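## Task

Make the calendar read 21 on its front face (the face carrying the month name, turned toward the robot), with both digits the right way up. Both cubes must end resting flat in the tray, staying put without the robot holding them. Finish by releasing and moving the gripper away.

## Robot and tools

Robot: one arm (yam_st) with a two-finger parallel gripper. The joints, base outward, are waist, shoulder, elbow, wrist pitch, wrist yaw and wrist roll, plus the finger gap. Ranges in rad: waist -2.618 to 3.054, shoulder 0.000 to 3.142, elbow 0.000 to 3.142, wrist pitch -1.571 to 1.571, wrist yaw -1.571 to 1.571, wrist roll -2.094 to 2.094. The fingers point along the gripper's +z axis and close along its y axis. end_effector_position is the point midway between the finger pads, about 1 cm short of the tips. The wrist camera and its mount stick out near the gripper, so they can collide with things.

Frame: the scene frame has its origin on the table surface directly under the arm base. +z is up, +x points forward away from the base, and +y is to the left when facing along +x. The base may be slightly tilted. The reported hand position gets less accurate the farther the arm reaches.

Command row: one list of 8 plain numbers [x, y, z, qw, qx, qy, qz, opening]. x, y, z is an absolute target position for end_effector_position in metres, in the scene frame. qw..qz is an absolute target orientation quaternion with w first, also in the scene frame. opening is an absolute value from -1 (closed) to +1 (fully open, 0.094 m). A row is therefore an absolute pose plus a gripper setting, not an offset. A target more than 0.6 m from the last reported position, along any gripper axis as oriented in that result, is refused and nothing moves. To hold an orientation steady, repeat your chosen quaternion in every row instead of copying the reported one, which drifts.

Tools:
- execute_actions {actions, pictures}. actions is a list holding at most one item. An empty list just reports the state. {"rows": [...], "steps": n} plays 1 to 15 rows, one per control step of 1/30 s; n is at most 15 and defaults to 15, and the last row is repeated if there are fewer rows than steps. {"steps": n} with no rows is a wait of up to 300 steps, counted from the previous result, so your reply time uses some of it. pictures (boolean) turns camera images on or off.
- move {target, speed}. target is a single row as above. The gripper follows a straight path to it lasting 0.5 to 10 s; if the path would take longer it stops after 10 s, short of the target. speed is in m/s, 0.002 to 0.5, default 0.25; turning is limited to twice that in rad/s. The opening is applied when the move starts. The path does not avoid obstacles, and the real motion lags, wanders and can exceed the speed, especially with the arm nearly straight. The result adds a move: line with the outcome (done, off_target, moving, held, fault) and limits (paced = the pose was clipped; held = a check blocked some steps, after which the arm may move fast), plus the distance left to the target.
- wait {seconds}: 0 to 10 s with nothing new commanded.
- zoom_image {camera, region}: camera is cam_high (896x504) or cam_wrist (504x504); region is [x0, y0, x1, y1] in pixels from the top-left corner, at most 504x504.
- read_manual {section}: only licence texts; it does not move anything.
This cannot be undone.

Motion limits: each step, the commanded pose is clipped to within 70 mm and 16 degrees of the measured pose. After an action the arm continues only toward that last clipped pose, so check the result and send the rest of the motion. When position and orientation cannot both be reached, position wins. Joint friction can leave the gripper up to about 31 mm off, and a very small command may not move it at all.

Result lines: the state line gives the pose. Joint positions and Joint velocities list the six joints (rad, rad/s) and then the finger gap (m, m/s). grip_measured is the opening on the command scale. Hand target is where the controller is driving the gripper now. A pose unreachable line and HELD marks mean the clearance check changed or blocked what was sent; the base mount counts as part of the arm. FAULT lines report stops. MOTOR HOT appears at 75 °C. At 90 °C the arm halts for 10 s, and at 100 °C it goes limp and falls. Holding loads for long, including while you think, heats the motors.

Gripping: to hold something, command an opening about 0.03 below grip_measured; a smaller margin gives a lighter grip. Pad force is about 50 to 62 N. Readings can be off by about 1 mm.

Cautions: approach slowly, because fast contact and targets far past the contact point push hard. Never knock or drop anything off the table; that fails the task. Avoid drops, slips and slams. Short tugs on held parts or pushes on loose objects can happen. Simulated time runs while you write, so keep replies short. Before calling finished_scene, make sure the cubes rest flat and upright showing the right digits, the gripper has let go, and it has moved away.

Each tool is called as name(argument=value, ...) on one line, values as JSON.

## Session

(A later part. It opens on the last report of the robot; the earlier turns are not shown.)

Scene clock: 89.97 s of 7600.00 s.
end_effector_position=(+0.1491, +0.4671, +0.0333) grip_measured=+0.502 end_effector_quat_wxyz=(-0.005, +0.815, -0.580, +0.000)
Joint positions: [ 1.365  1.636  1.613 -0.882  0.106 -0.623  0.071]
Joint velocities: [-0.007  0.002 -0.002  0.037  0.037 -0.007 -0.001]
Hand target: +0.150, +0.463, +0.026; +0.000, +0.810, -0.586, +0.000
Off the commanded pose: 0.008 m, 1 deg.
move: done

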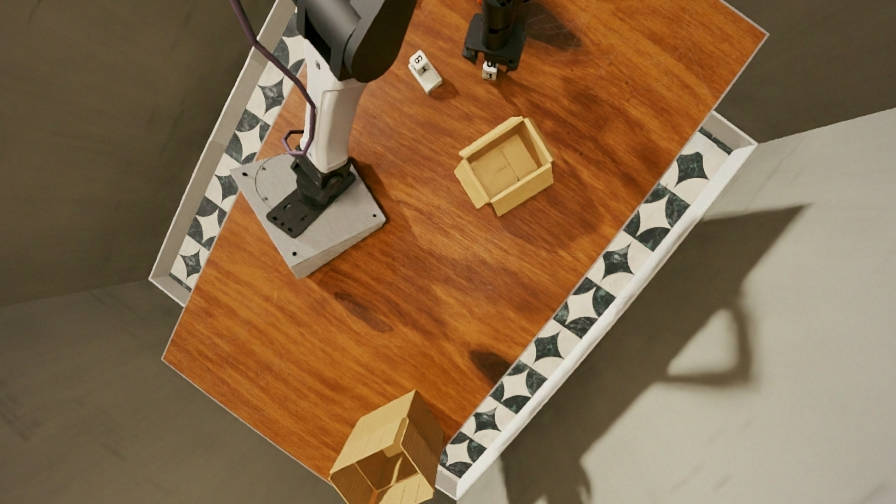

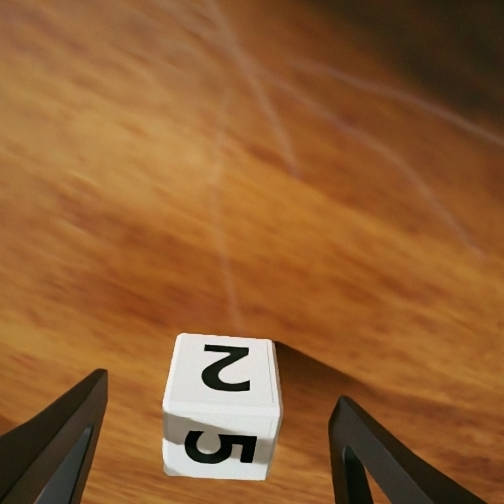

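execute_actions(actions=[{"rows":[[0.149,0.466,0.03,0,-0.815,0.58,0,0.1],[0.149,0.466,0.03,0,-0.815,0.58,0,-0.1],[0.149,0.466,0.03,0,-0.815,0.58,0,-0.15],[0.149,0.466,0.03,0,-0.815,0.58,0,-0.2],[0.149,0.466,0.03,0,-0.815,0.58,0,-0.2],[0.149,0.466,0.03,0,-0.815,0.58,0,-0.24],[0.149,0.466,0.03,0,-0.815,0.58,0,-0.28],[0.149,0.466,0.03,0,-0.815,0.58,0,-0.31],[0.149,0.466,0.03,0,-0.815,0.58,0,-0.34],[0.149,0.466,0.03,0,-0.815,0.58,0,-0.37]],"steps":14}], pictures=false)

move(target=[0.14,0.46,0.10,0,-0.75,0.66,0,-0.37], speed=0.15)

move(target=[0.054,0.369,0.066,0,0.19,0.982,0,-0.37], speed=0.35)

Scene clock: 97.60 s of 7600.00 s.
end_effector_position=(+0.1492, +0.4674, +0.0333) grip_measured=-0.342 end_effector_quat_wxyz=(-0.005, +0.815, -0.580, -0.000)
Joint positions: [ 1.365  1.636  1.613 -0.88   0.106 -0.622  0.031]
Joint velocities: [ 0.002 -0.022 -0.012  0.051  0.037  0.007 -0.001]
Hand target: +0.149, +0.466, +0.030; -0.000, +0.815, -0.580, +0.000
Off the commanded pose: 0.004 m, 1 deg.
Steps of this call (steps 1 to 90: nothing new was sent; then 4.17 s passed at rest; steps 91 to 104: all 14 steps of this action). Readings (end_effector_position):
91: (+0.1492, +0.4674, +0.0333)
92: (+0.1492, +0.4674, +0.0333)
94: (+0.1492, +0.4674, +0.0333)
98: (+0.1492, +0.4674, +0.0333)
104: the state above

Scene clock: 99.10 s of 7600.00 s.
end_effector_position=(+0.1400, +0.4532, +0.0871) grip_measured=-0.342 end_effector_quat_wxyz=(+0.013, +0.753, -0.658, +0.005)
Joint positions: [ 1.398  1.536  1.668 -1.075  0.12  -0.393  0.031]
Joint velocities: [ 0.007 -0.027 -0.012 -0.007  0.022 -0.007 -0.   ]
Hand target: +0.140, +0.459, +0.100; -0.000, +0.751, -0.661, -0.001
Off the commanded pose: 0.015 m, 2 deg.
move: off_target

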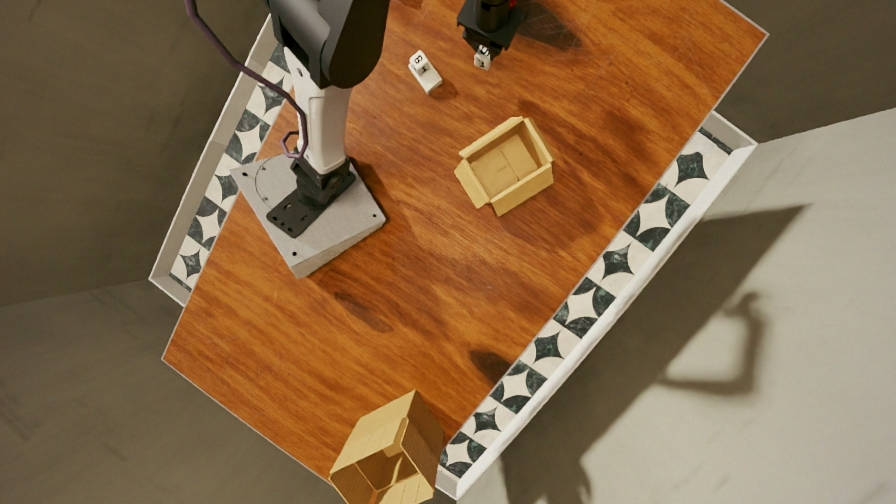

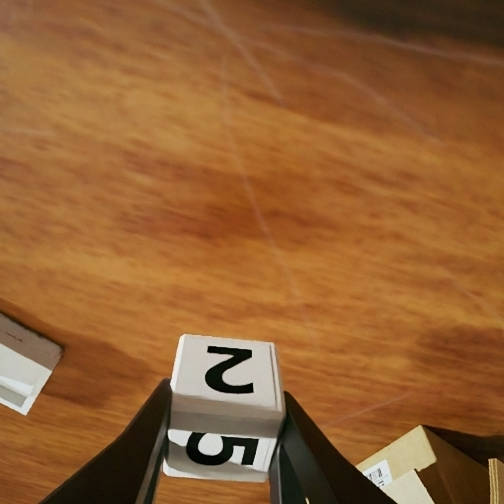

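Scene clock: 102.77 s of 7600.00 s.
end_effector_position=(+0.0563, +0.3695, +0.0617) grip_measured=-0.340 end_effector_quat_wxyz=(-0.001, +0.186, +0.982, -0.009)
Joint positions: [ 1.64   1.263  1.087 -0.797  0.264  1.887  0.031]
Joint velocities: [ 0.002  0.012  0.007  0.007 -0.007  0.051 -0.001]
Hand target: +0.055, +0.369, +0.065; -0.000, +0.190, +0.982, +0.001
Off the commanded pose: 0.005 m, 1 deg.
move: done

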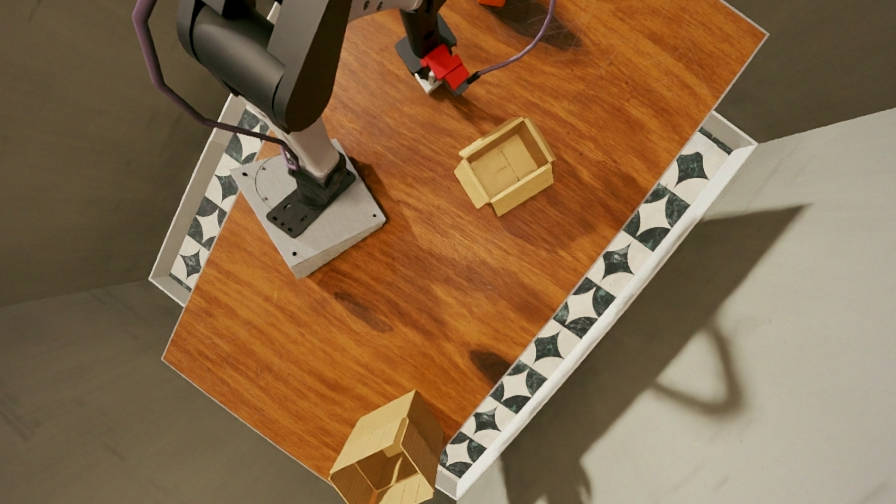

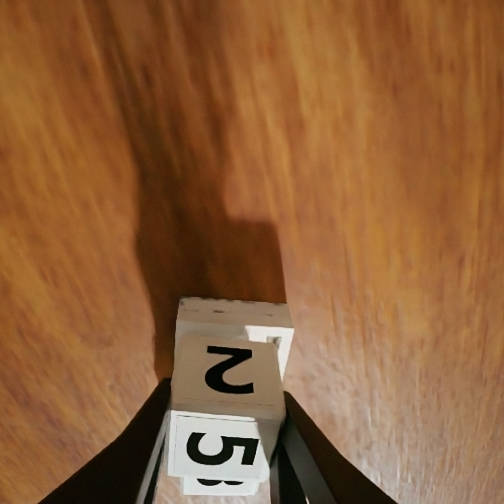

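move(target=[0.042,0.37,0.061,0,0.18,0.984,-0.008,-0.37], speed=0.03)

zoom_image(camera="cam_wrist", region=[110, 250, 350, 504])

Scene clock: 106.80 s of 7600.00 s.
end_effector_position=(+0.0448, +0.3719, +0.0648) grip_measured=-0.340 end_effector_quat_wxyz=(-0.004, +0.180, +0.984, -0.004)
Joint positions: [ 1.689  1.263  1.087 -0.797  0.286  1.912  0.031]
Joint velocities: [ 0.027 -0.002 -0.012 -0.022  0.051 -0.037  0.   ]
Hand target: +0.042, +0.370, +0.061; -0.000, +0.180, +0.984, -0.008
Off the commanded pose: 0.005 m, 1 deg.
After step 90, 0.33 s passed at rest.
move: done

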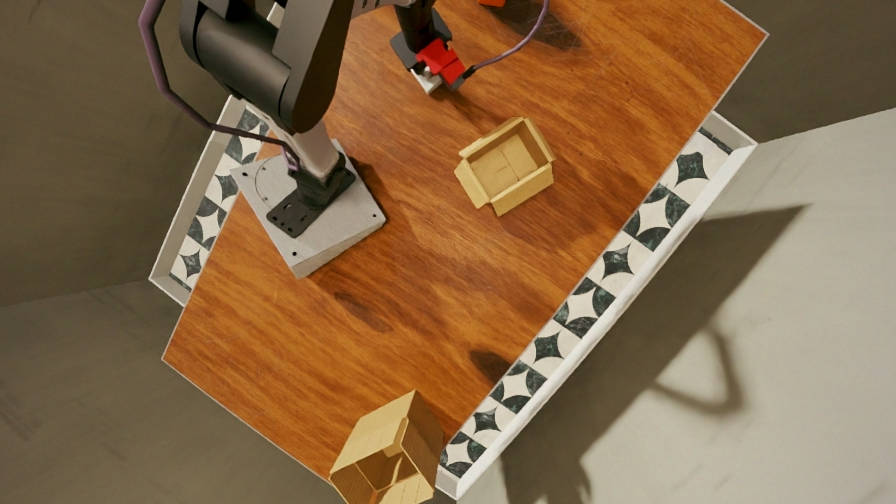

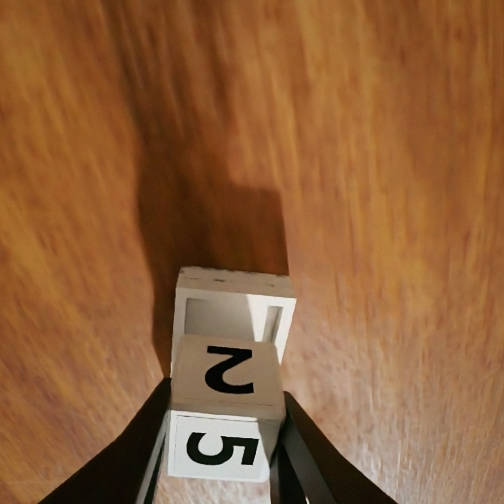

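Region (110, 250, 350, 504) of cam_wrist's 504x504 image, scaled by 1.984, with more detail than that image has.

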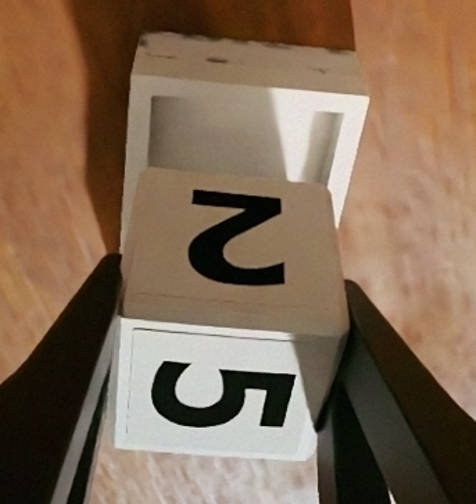

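Aligned. Lower partway.

move(target=[0.043,0.369,0.047,0,0.18,0.984,-0.012,-0.37], speed=0.03)

zoom_image(camera="cam_wrist", region=[110, 250, 350, 504])

Scene clock: 109.67 s of 7600.00 s.
end_effector_position=(+0.0430, +0.3766, +0.0570) grip_measured=-0.340 end_effector_quat_wxyz=(-0.003, +0.182, +0.983, -0.001)
Joint positions: [ 1.689  1.29   1.087 -0.763  0.289  1.914  0.031]
Joint velocities: [-0.007 -0.002  0.002 -0.007  0.037 -0.051 -0.002]
Hand target: +0.043, +0.369, +0.047; -0.000, +0.180, +0.984, -0.012
Off the commanded pose: 0.013 m, 1 deg.
move: off_target

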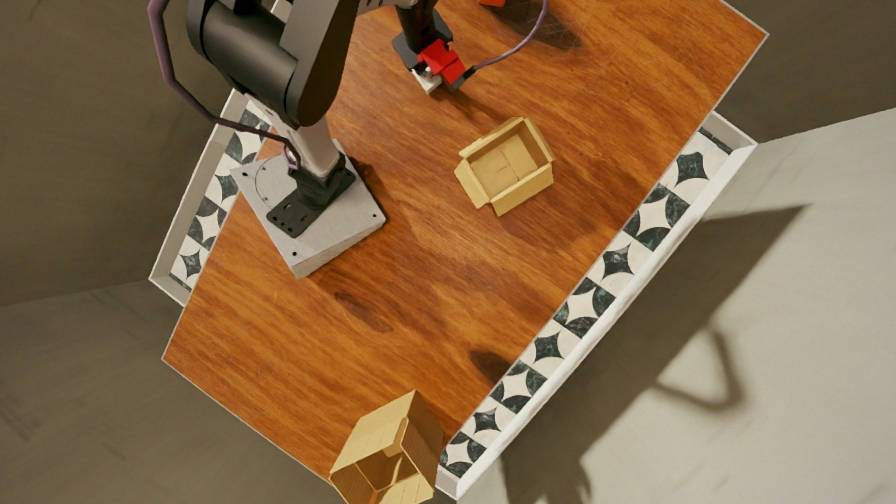

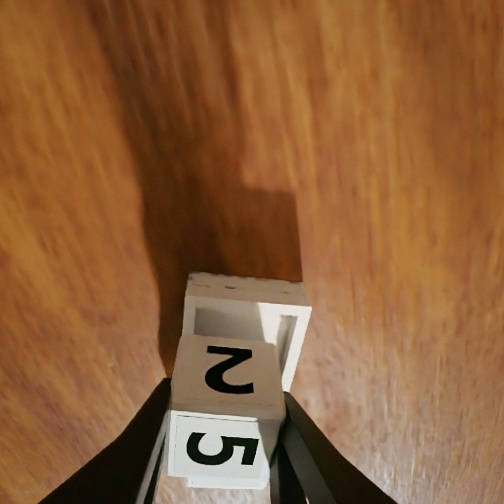

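Region (110, 250, 350, 504) of cam_wrist's 504x504 image, scaled by 1.984, with more detail than that image has.

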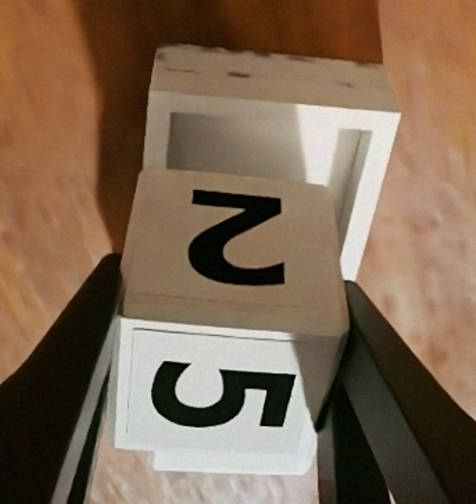

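move(target=[0.042,0.369,0.044,-0.003,0.18,0.984,-0.027,-0.37], speed=0.02)

zoom_image(camera="cam_wrist", region=[110, 250, 350, 504])

Scene clock: 116.43 s of 7600.00 s.
end_effector_position=(+0.0415, +0.3728, +0.0481) grip_measured=-0.340 end_effector_quat_wxyz=(-0.003, +0.182, +0.983, -0.016)
Joint positions: [ 1.679  1.32   1.087 -0.762  0.278  1.914  0.031]
Joint velocities: [-0.007 -0.012  0.012 -0.007 -0.007 -0.007 -0.001]
Hand target: +0.042, +0.369, +0.044; -0.003, +0.179, +0.983, -0.027
Off the commanded pose: 0.006 m, 1 deg.
After step 90, 2.20 s passed at rest.
move: done

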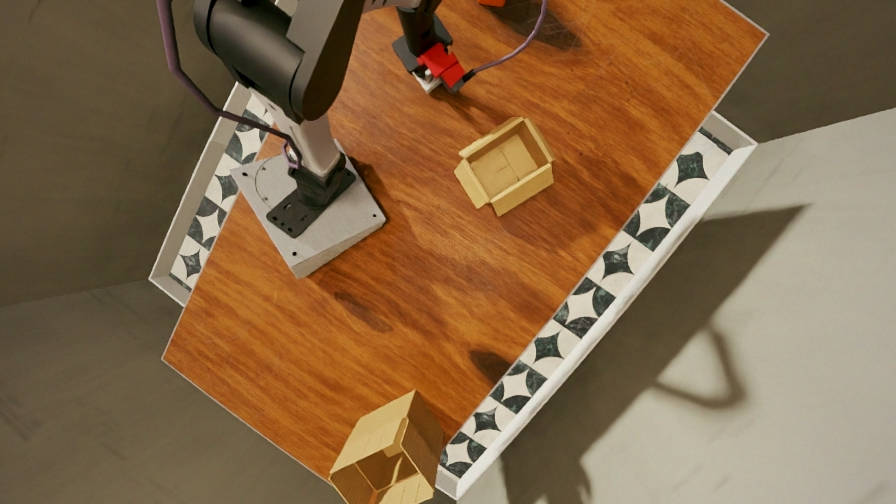

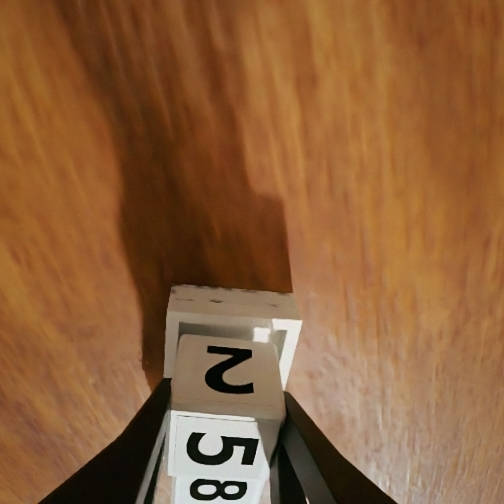

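Region (110, 250, 350, 504) of cam_wrist's 504x504 image, scaled by 1.984, with more detail than that image has.

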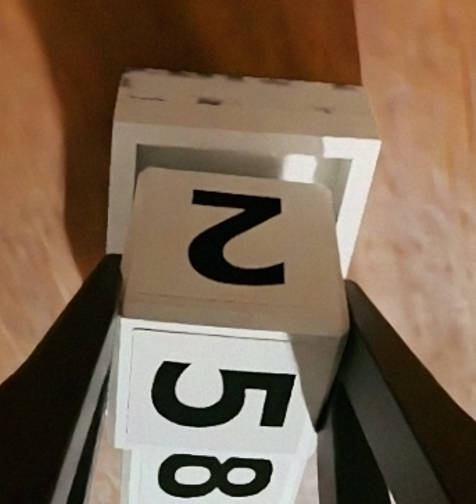

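move(target=[0.042,0.37,0.036,-0.003,0.18,0.984,-0.031,-0.37], speed=0.02)

zoom_image(camera="cam_wrist", region=[110, 250, 350, 504])

Scene clock: 119.77 s of 7600.00 s.
end_effector_position=(+0.0413, +0.3696, +0.0414) grip_measured=-0.340 end_effector_quat_wxyz=(-0.002, +0.181, +0.983, -0.027)
Joint positions: [ 1.672  1.342  1.087 -0.761  0.273  1.914  0.031]
Joint velocities: [-0.022 -0.002 -0.002  0.037 -0.022 -0.007  0.   ]
Hand target: +0.042, +0.370, +0.036; -0.003, +0.180, +0.983, -0.031
Off the commanded pose: 0.005 m, 1 deg.
move: done

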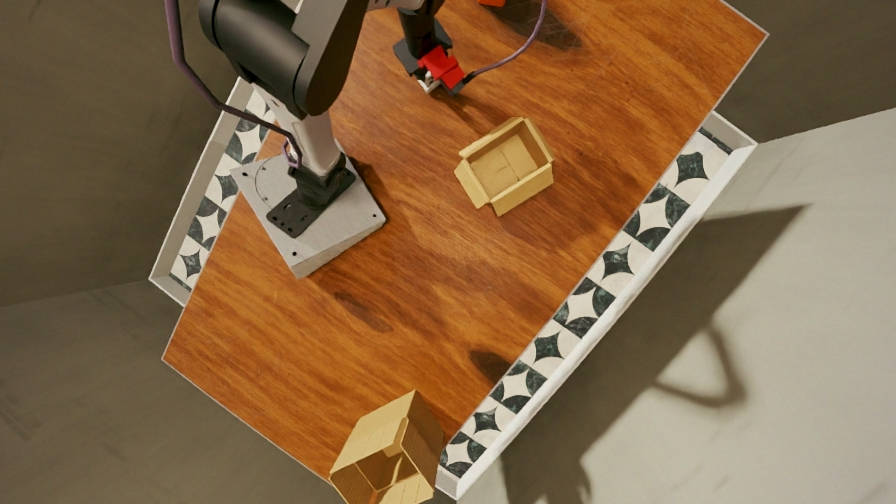

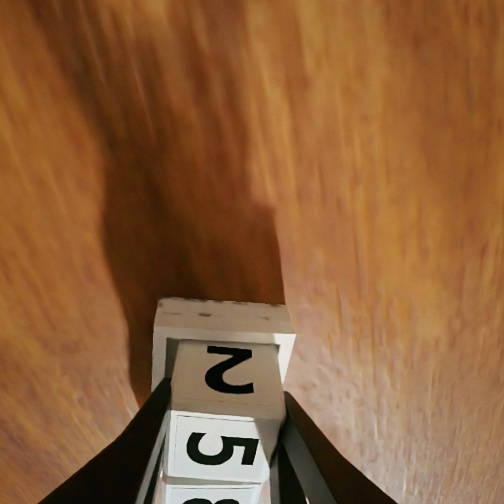

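Region (110, 250, 350, 504) of cam_wrist's 504x504 image, scaled by 1.984, with more detail than that image has.

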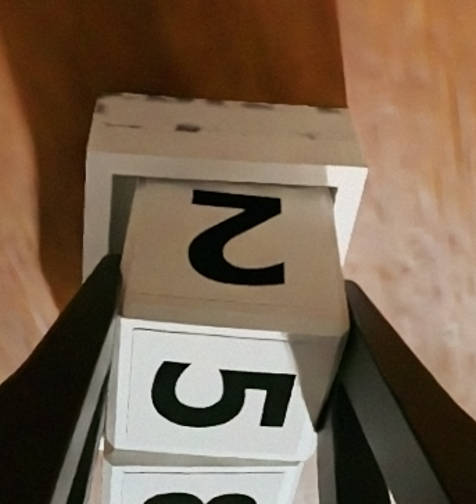

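Inside the pocket. Release; rise, ending slightly toward the front to check.

execute_actions(actions=[{"rows":[[0.041,0.37,0.041,-0.002,0.181,0.983,-0.027,-0.3],[0.041,0.37,0.041,-0.002,0.181,0.983,-0.027,-0.25],[0.041,0.37,0.041,-0.002,0.181,0.983,-0.027,0.7]],"steps":10}], pictures=false)

move(target=[0.045,0.375,0.11,0,0.15,0.988,0,0.7], speed=0.15)

move(target=[0.09,0.30,0.17,0,0.1,0.995,0,0.7], speed=0.2)

Scene clock: 124.13 s of 7600.00 s.
end_effector_position=(+0.0413, +0.3696, +0.0414) grip_measured=+0.697 end_effector_quat_wxyz=(-0.002, +0.181, +0.983, -0.027)
Joint positions: [ 1.672  1.342  1.087 -0.761  0.273  1.913  0.08 ]
Joint velocities: [ 0.007  0.012  0.002  0.007 -0.022 -0.022 -0.001]
Hand target: +0.041, +0.370, +0.041; -0.002, +0.181, +0.983, -0.027
Off the commanded pose: 0.001 m, 0 deg.
Steps of this call (steps 1 to 90: nothing new was sent; then 1.03 s passed at rest; steps 91 to 100: all 10 steps of this action). Readings (end_effector_position):
91: (+0.0413, +0.3696, +0.0414)
92: (+0.0413, +0.3696, +0.0414)
94: (+0.0413, +0.3696, +0.0414)
98: (+0.0413, +0.3696, +0.0414)
100: the state above

Scene clock: 125.43 s of 7600.00 s.
end_effector_position=(+0.0444, +0.3695, +0.1009) grip_measured=+0.698 end_effector_quat_wxyz=(+0.000, +0.154, +0.988, -0.010)
Joint positions: [ 1.744  1.211  1.17  -0.961  0.323  1.913  0.08 ]
Joint velocities: [-0.007 -0.017 -0.007 -0.022  0.022 -0.066  0.   ]
Hand target: +0.046, +0.374, +0.110; +0.000, +0.151, +0.989, +0.000
Off the commanded pose: 0.011 m, 1 deg.
move: off_target

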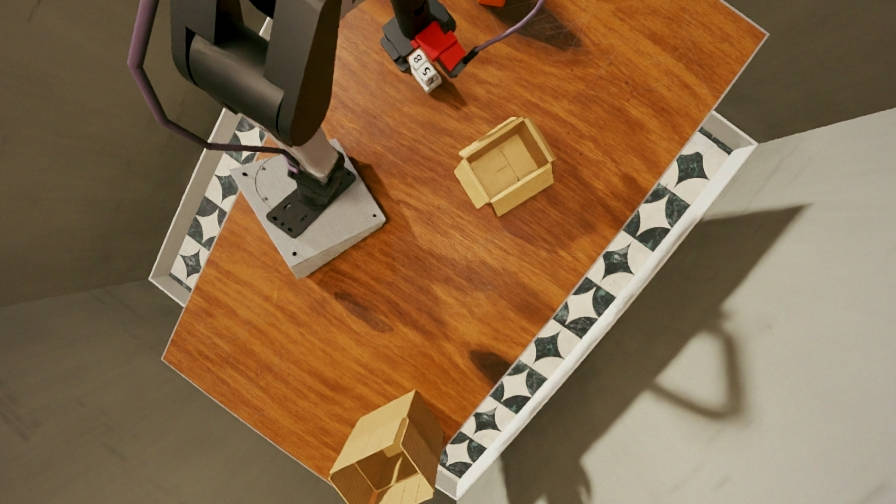

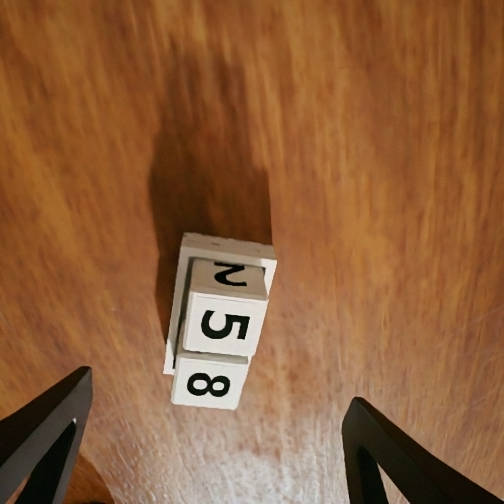

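Scene clock: 126.63 s of 7600.00 s.
end_effector_position=(+0.0910, +0.3075, +0.1704) grip_measured=+0.698 end_effector_quat_wxyz=(+0.002, +0.104, +0.995, +0.008)
Joint positions: [ 1.577  0.861  1.122 -1.186  0.234  1.659  0.08 ]
Joint velocities: [ 0.012  0.012  0.002 -0.007  0.051 -0.022 -0.001]
Hand target: +0.090, +0.299, +0.169; +0.000, +0.100, +0.995, -0.001
Off the commanded pose: 0.008 m, 1 deg.
move: done

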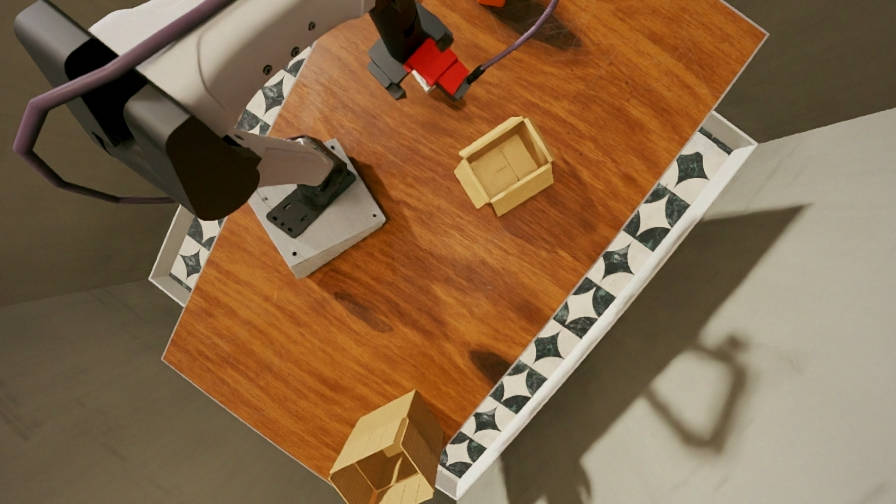

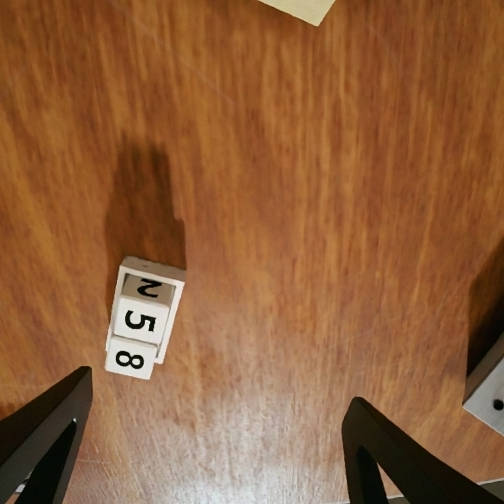

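zoom_image(camera="cam_wrist", region=[80, 245, 220, 390])

Region (80, 245, 220, 390) of cam_wrist's 504x504 image, scaled by 3.476, with more detail than that image has; it fills the left 487 columns of this view, and the rest is white.

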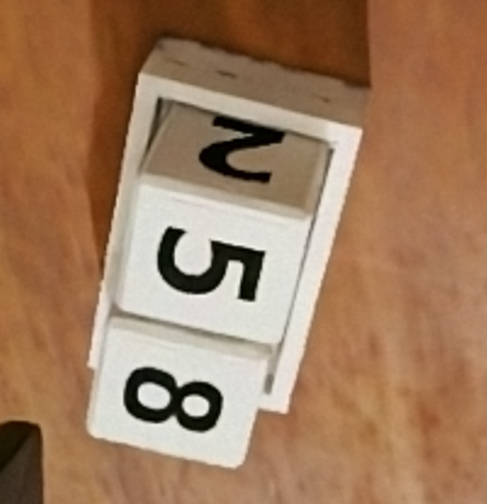

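finished_scene(scene=2)

The scene is finished: the task was done.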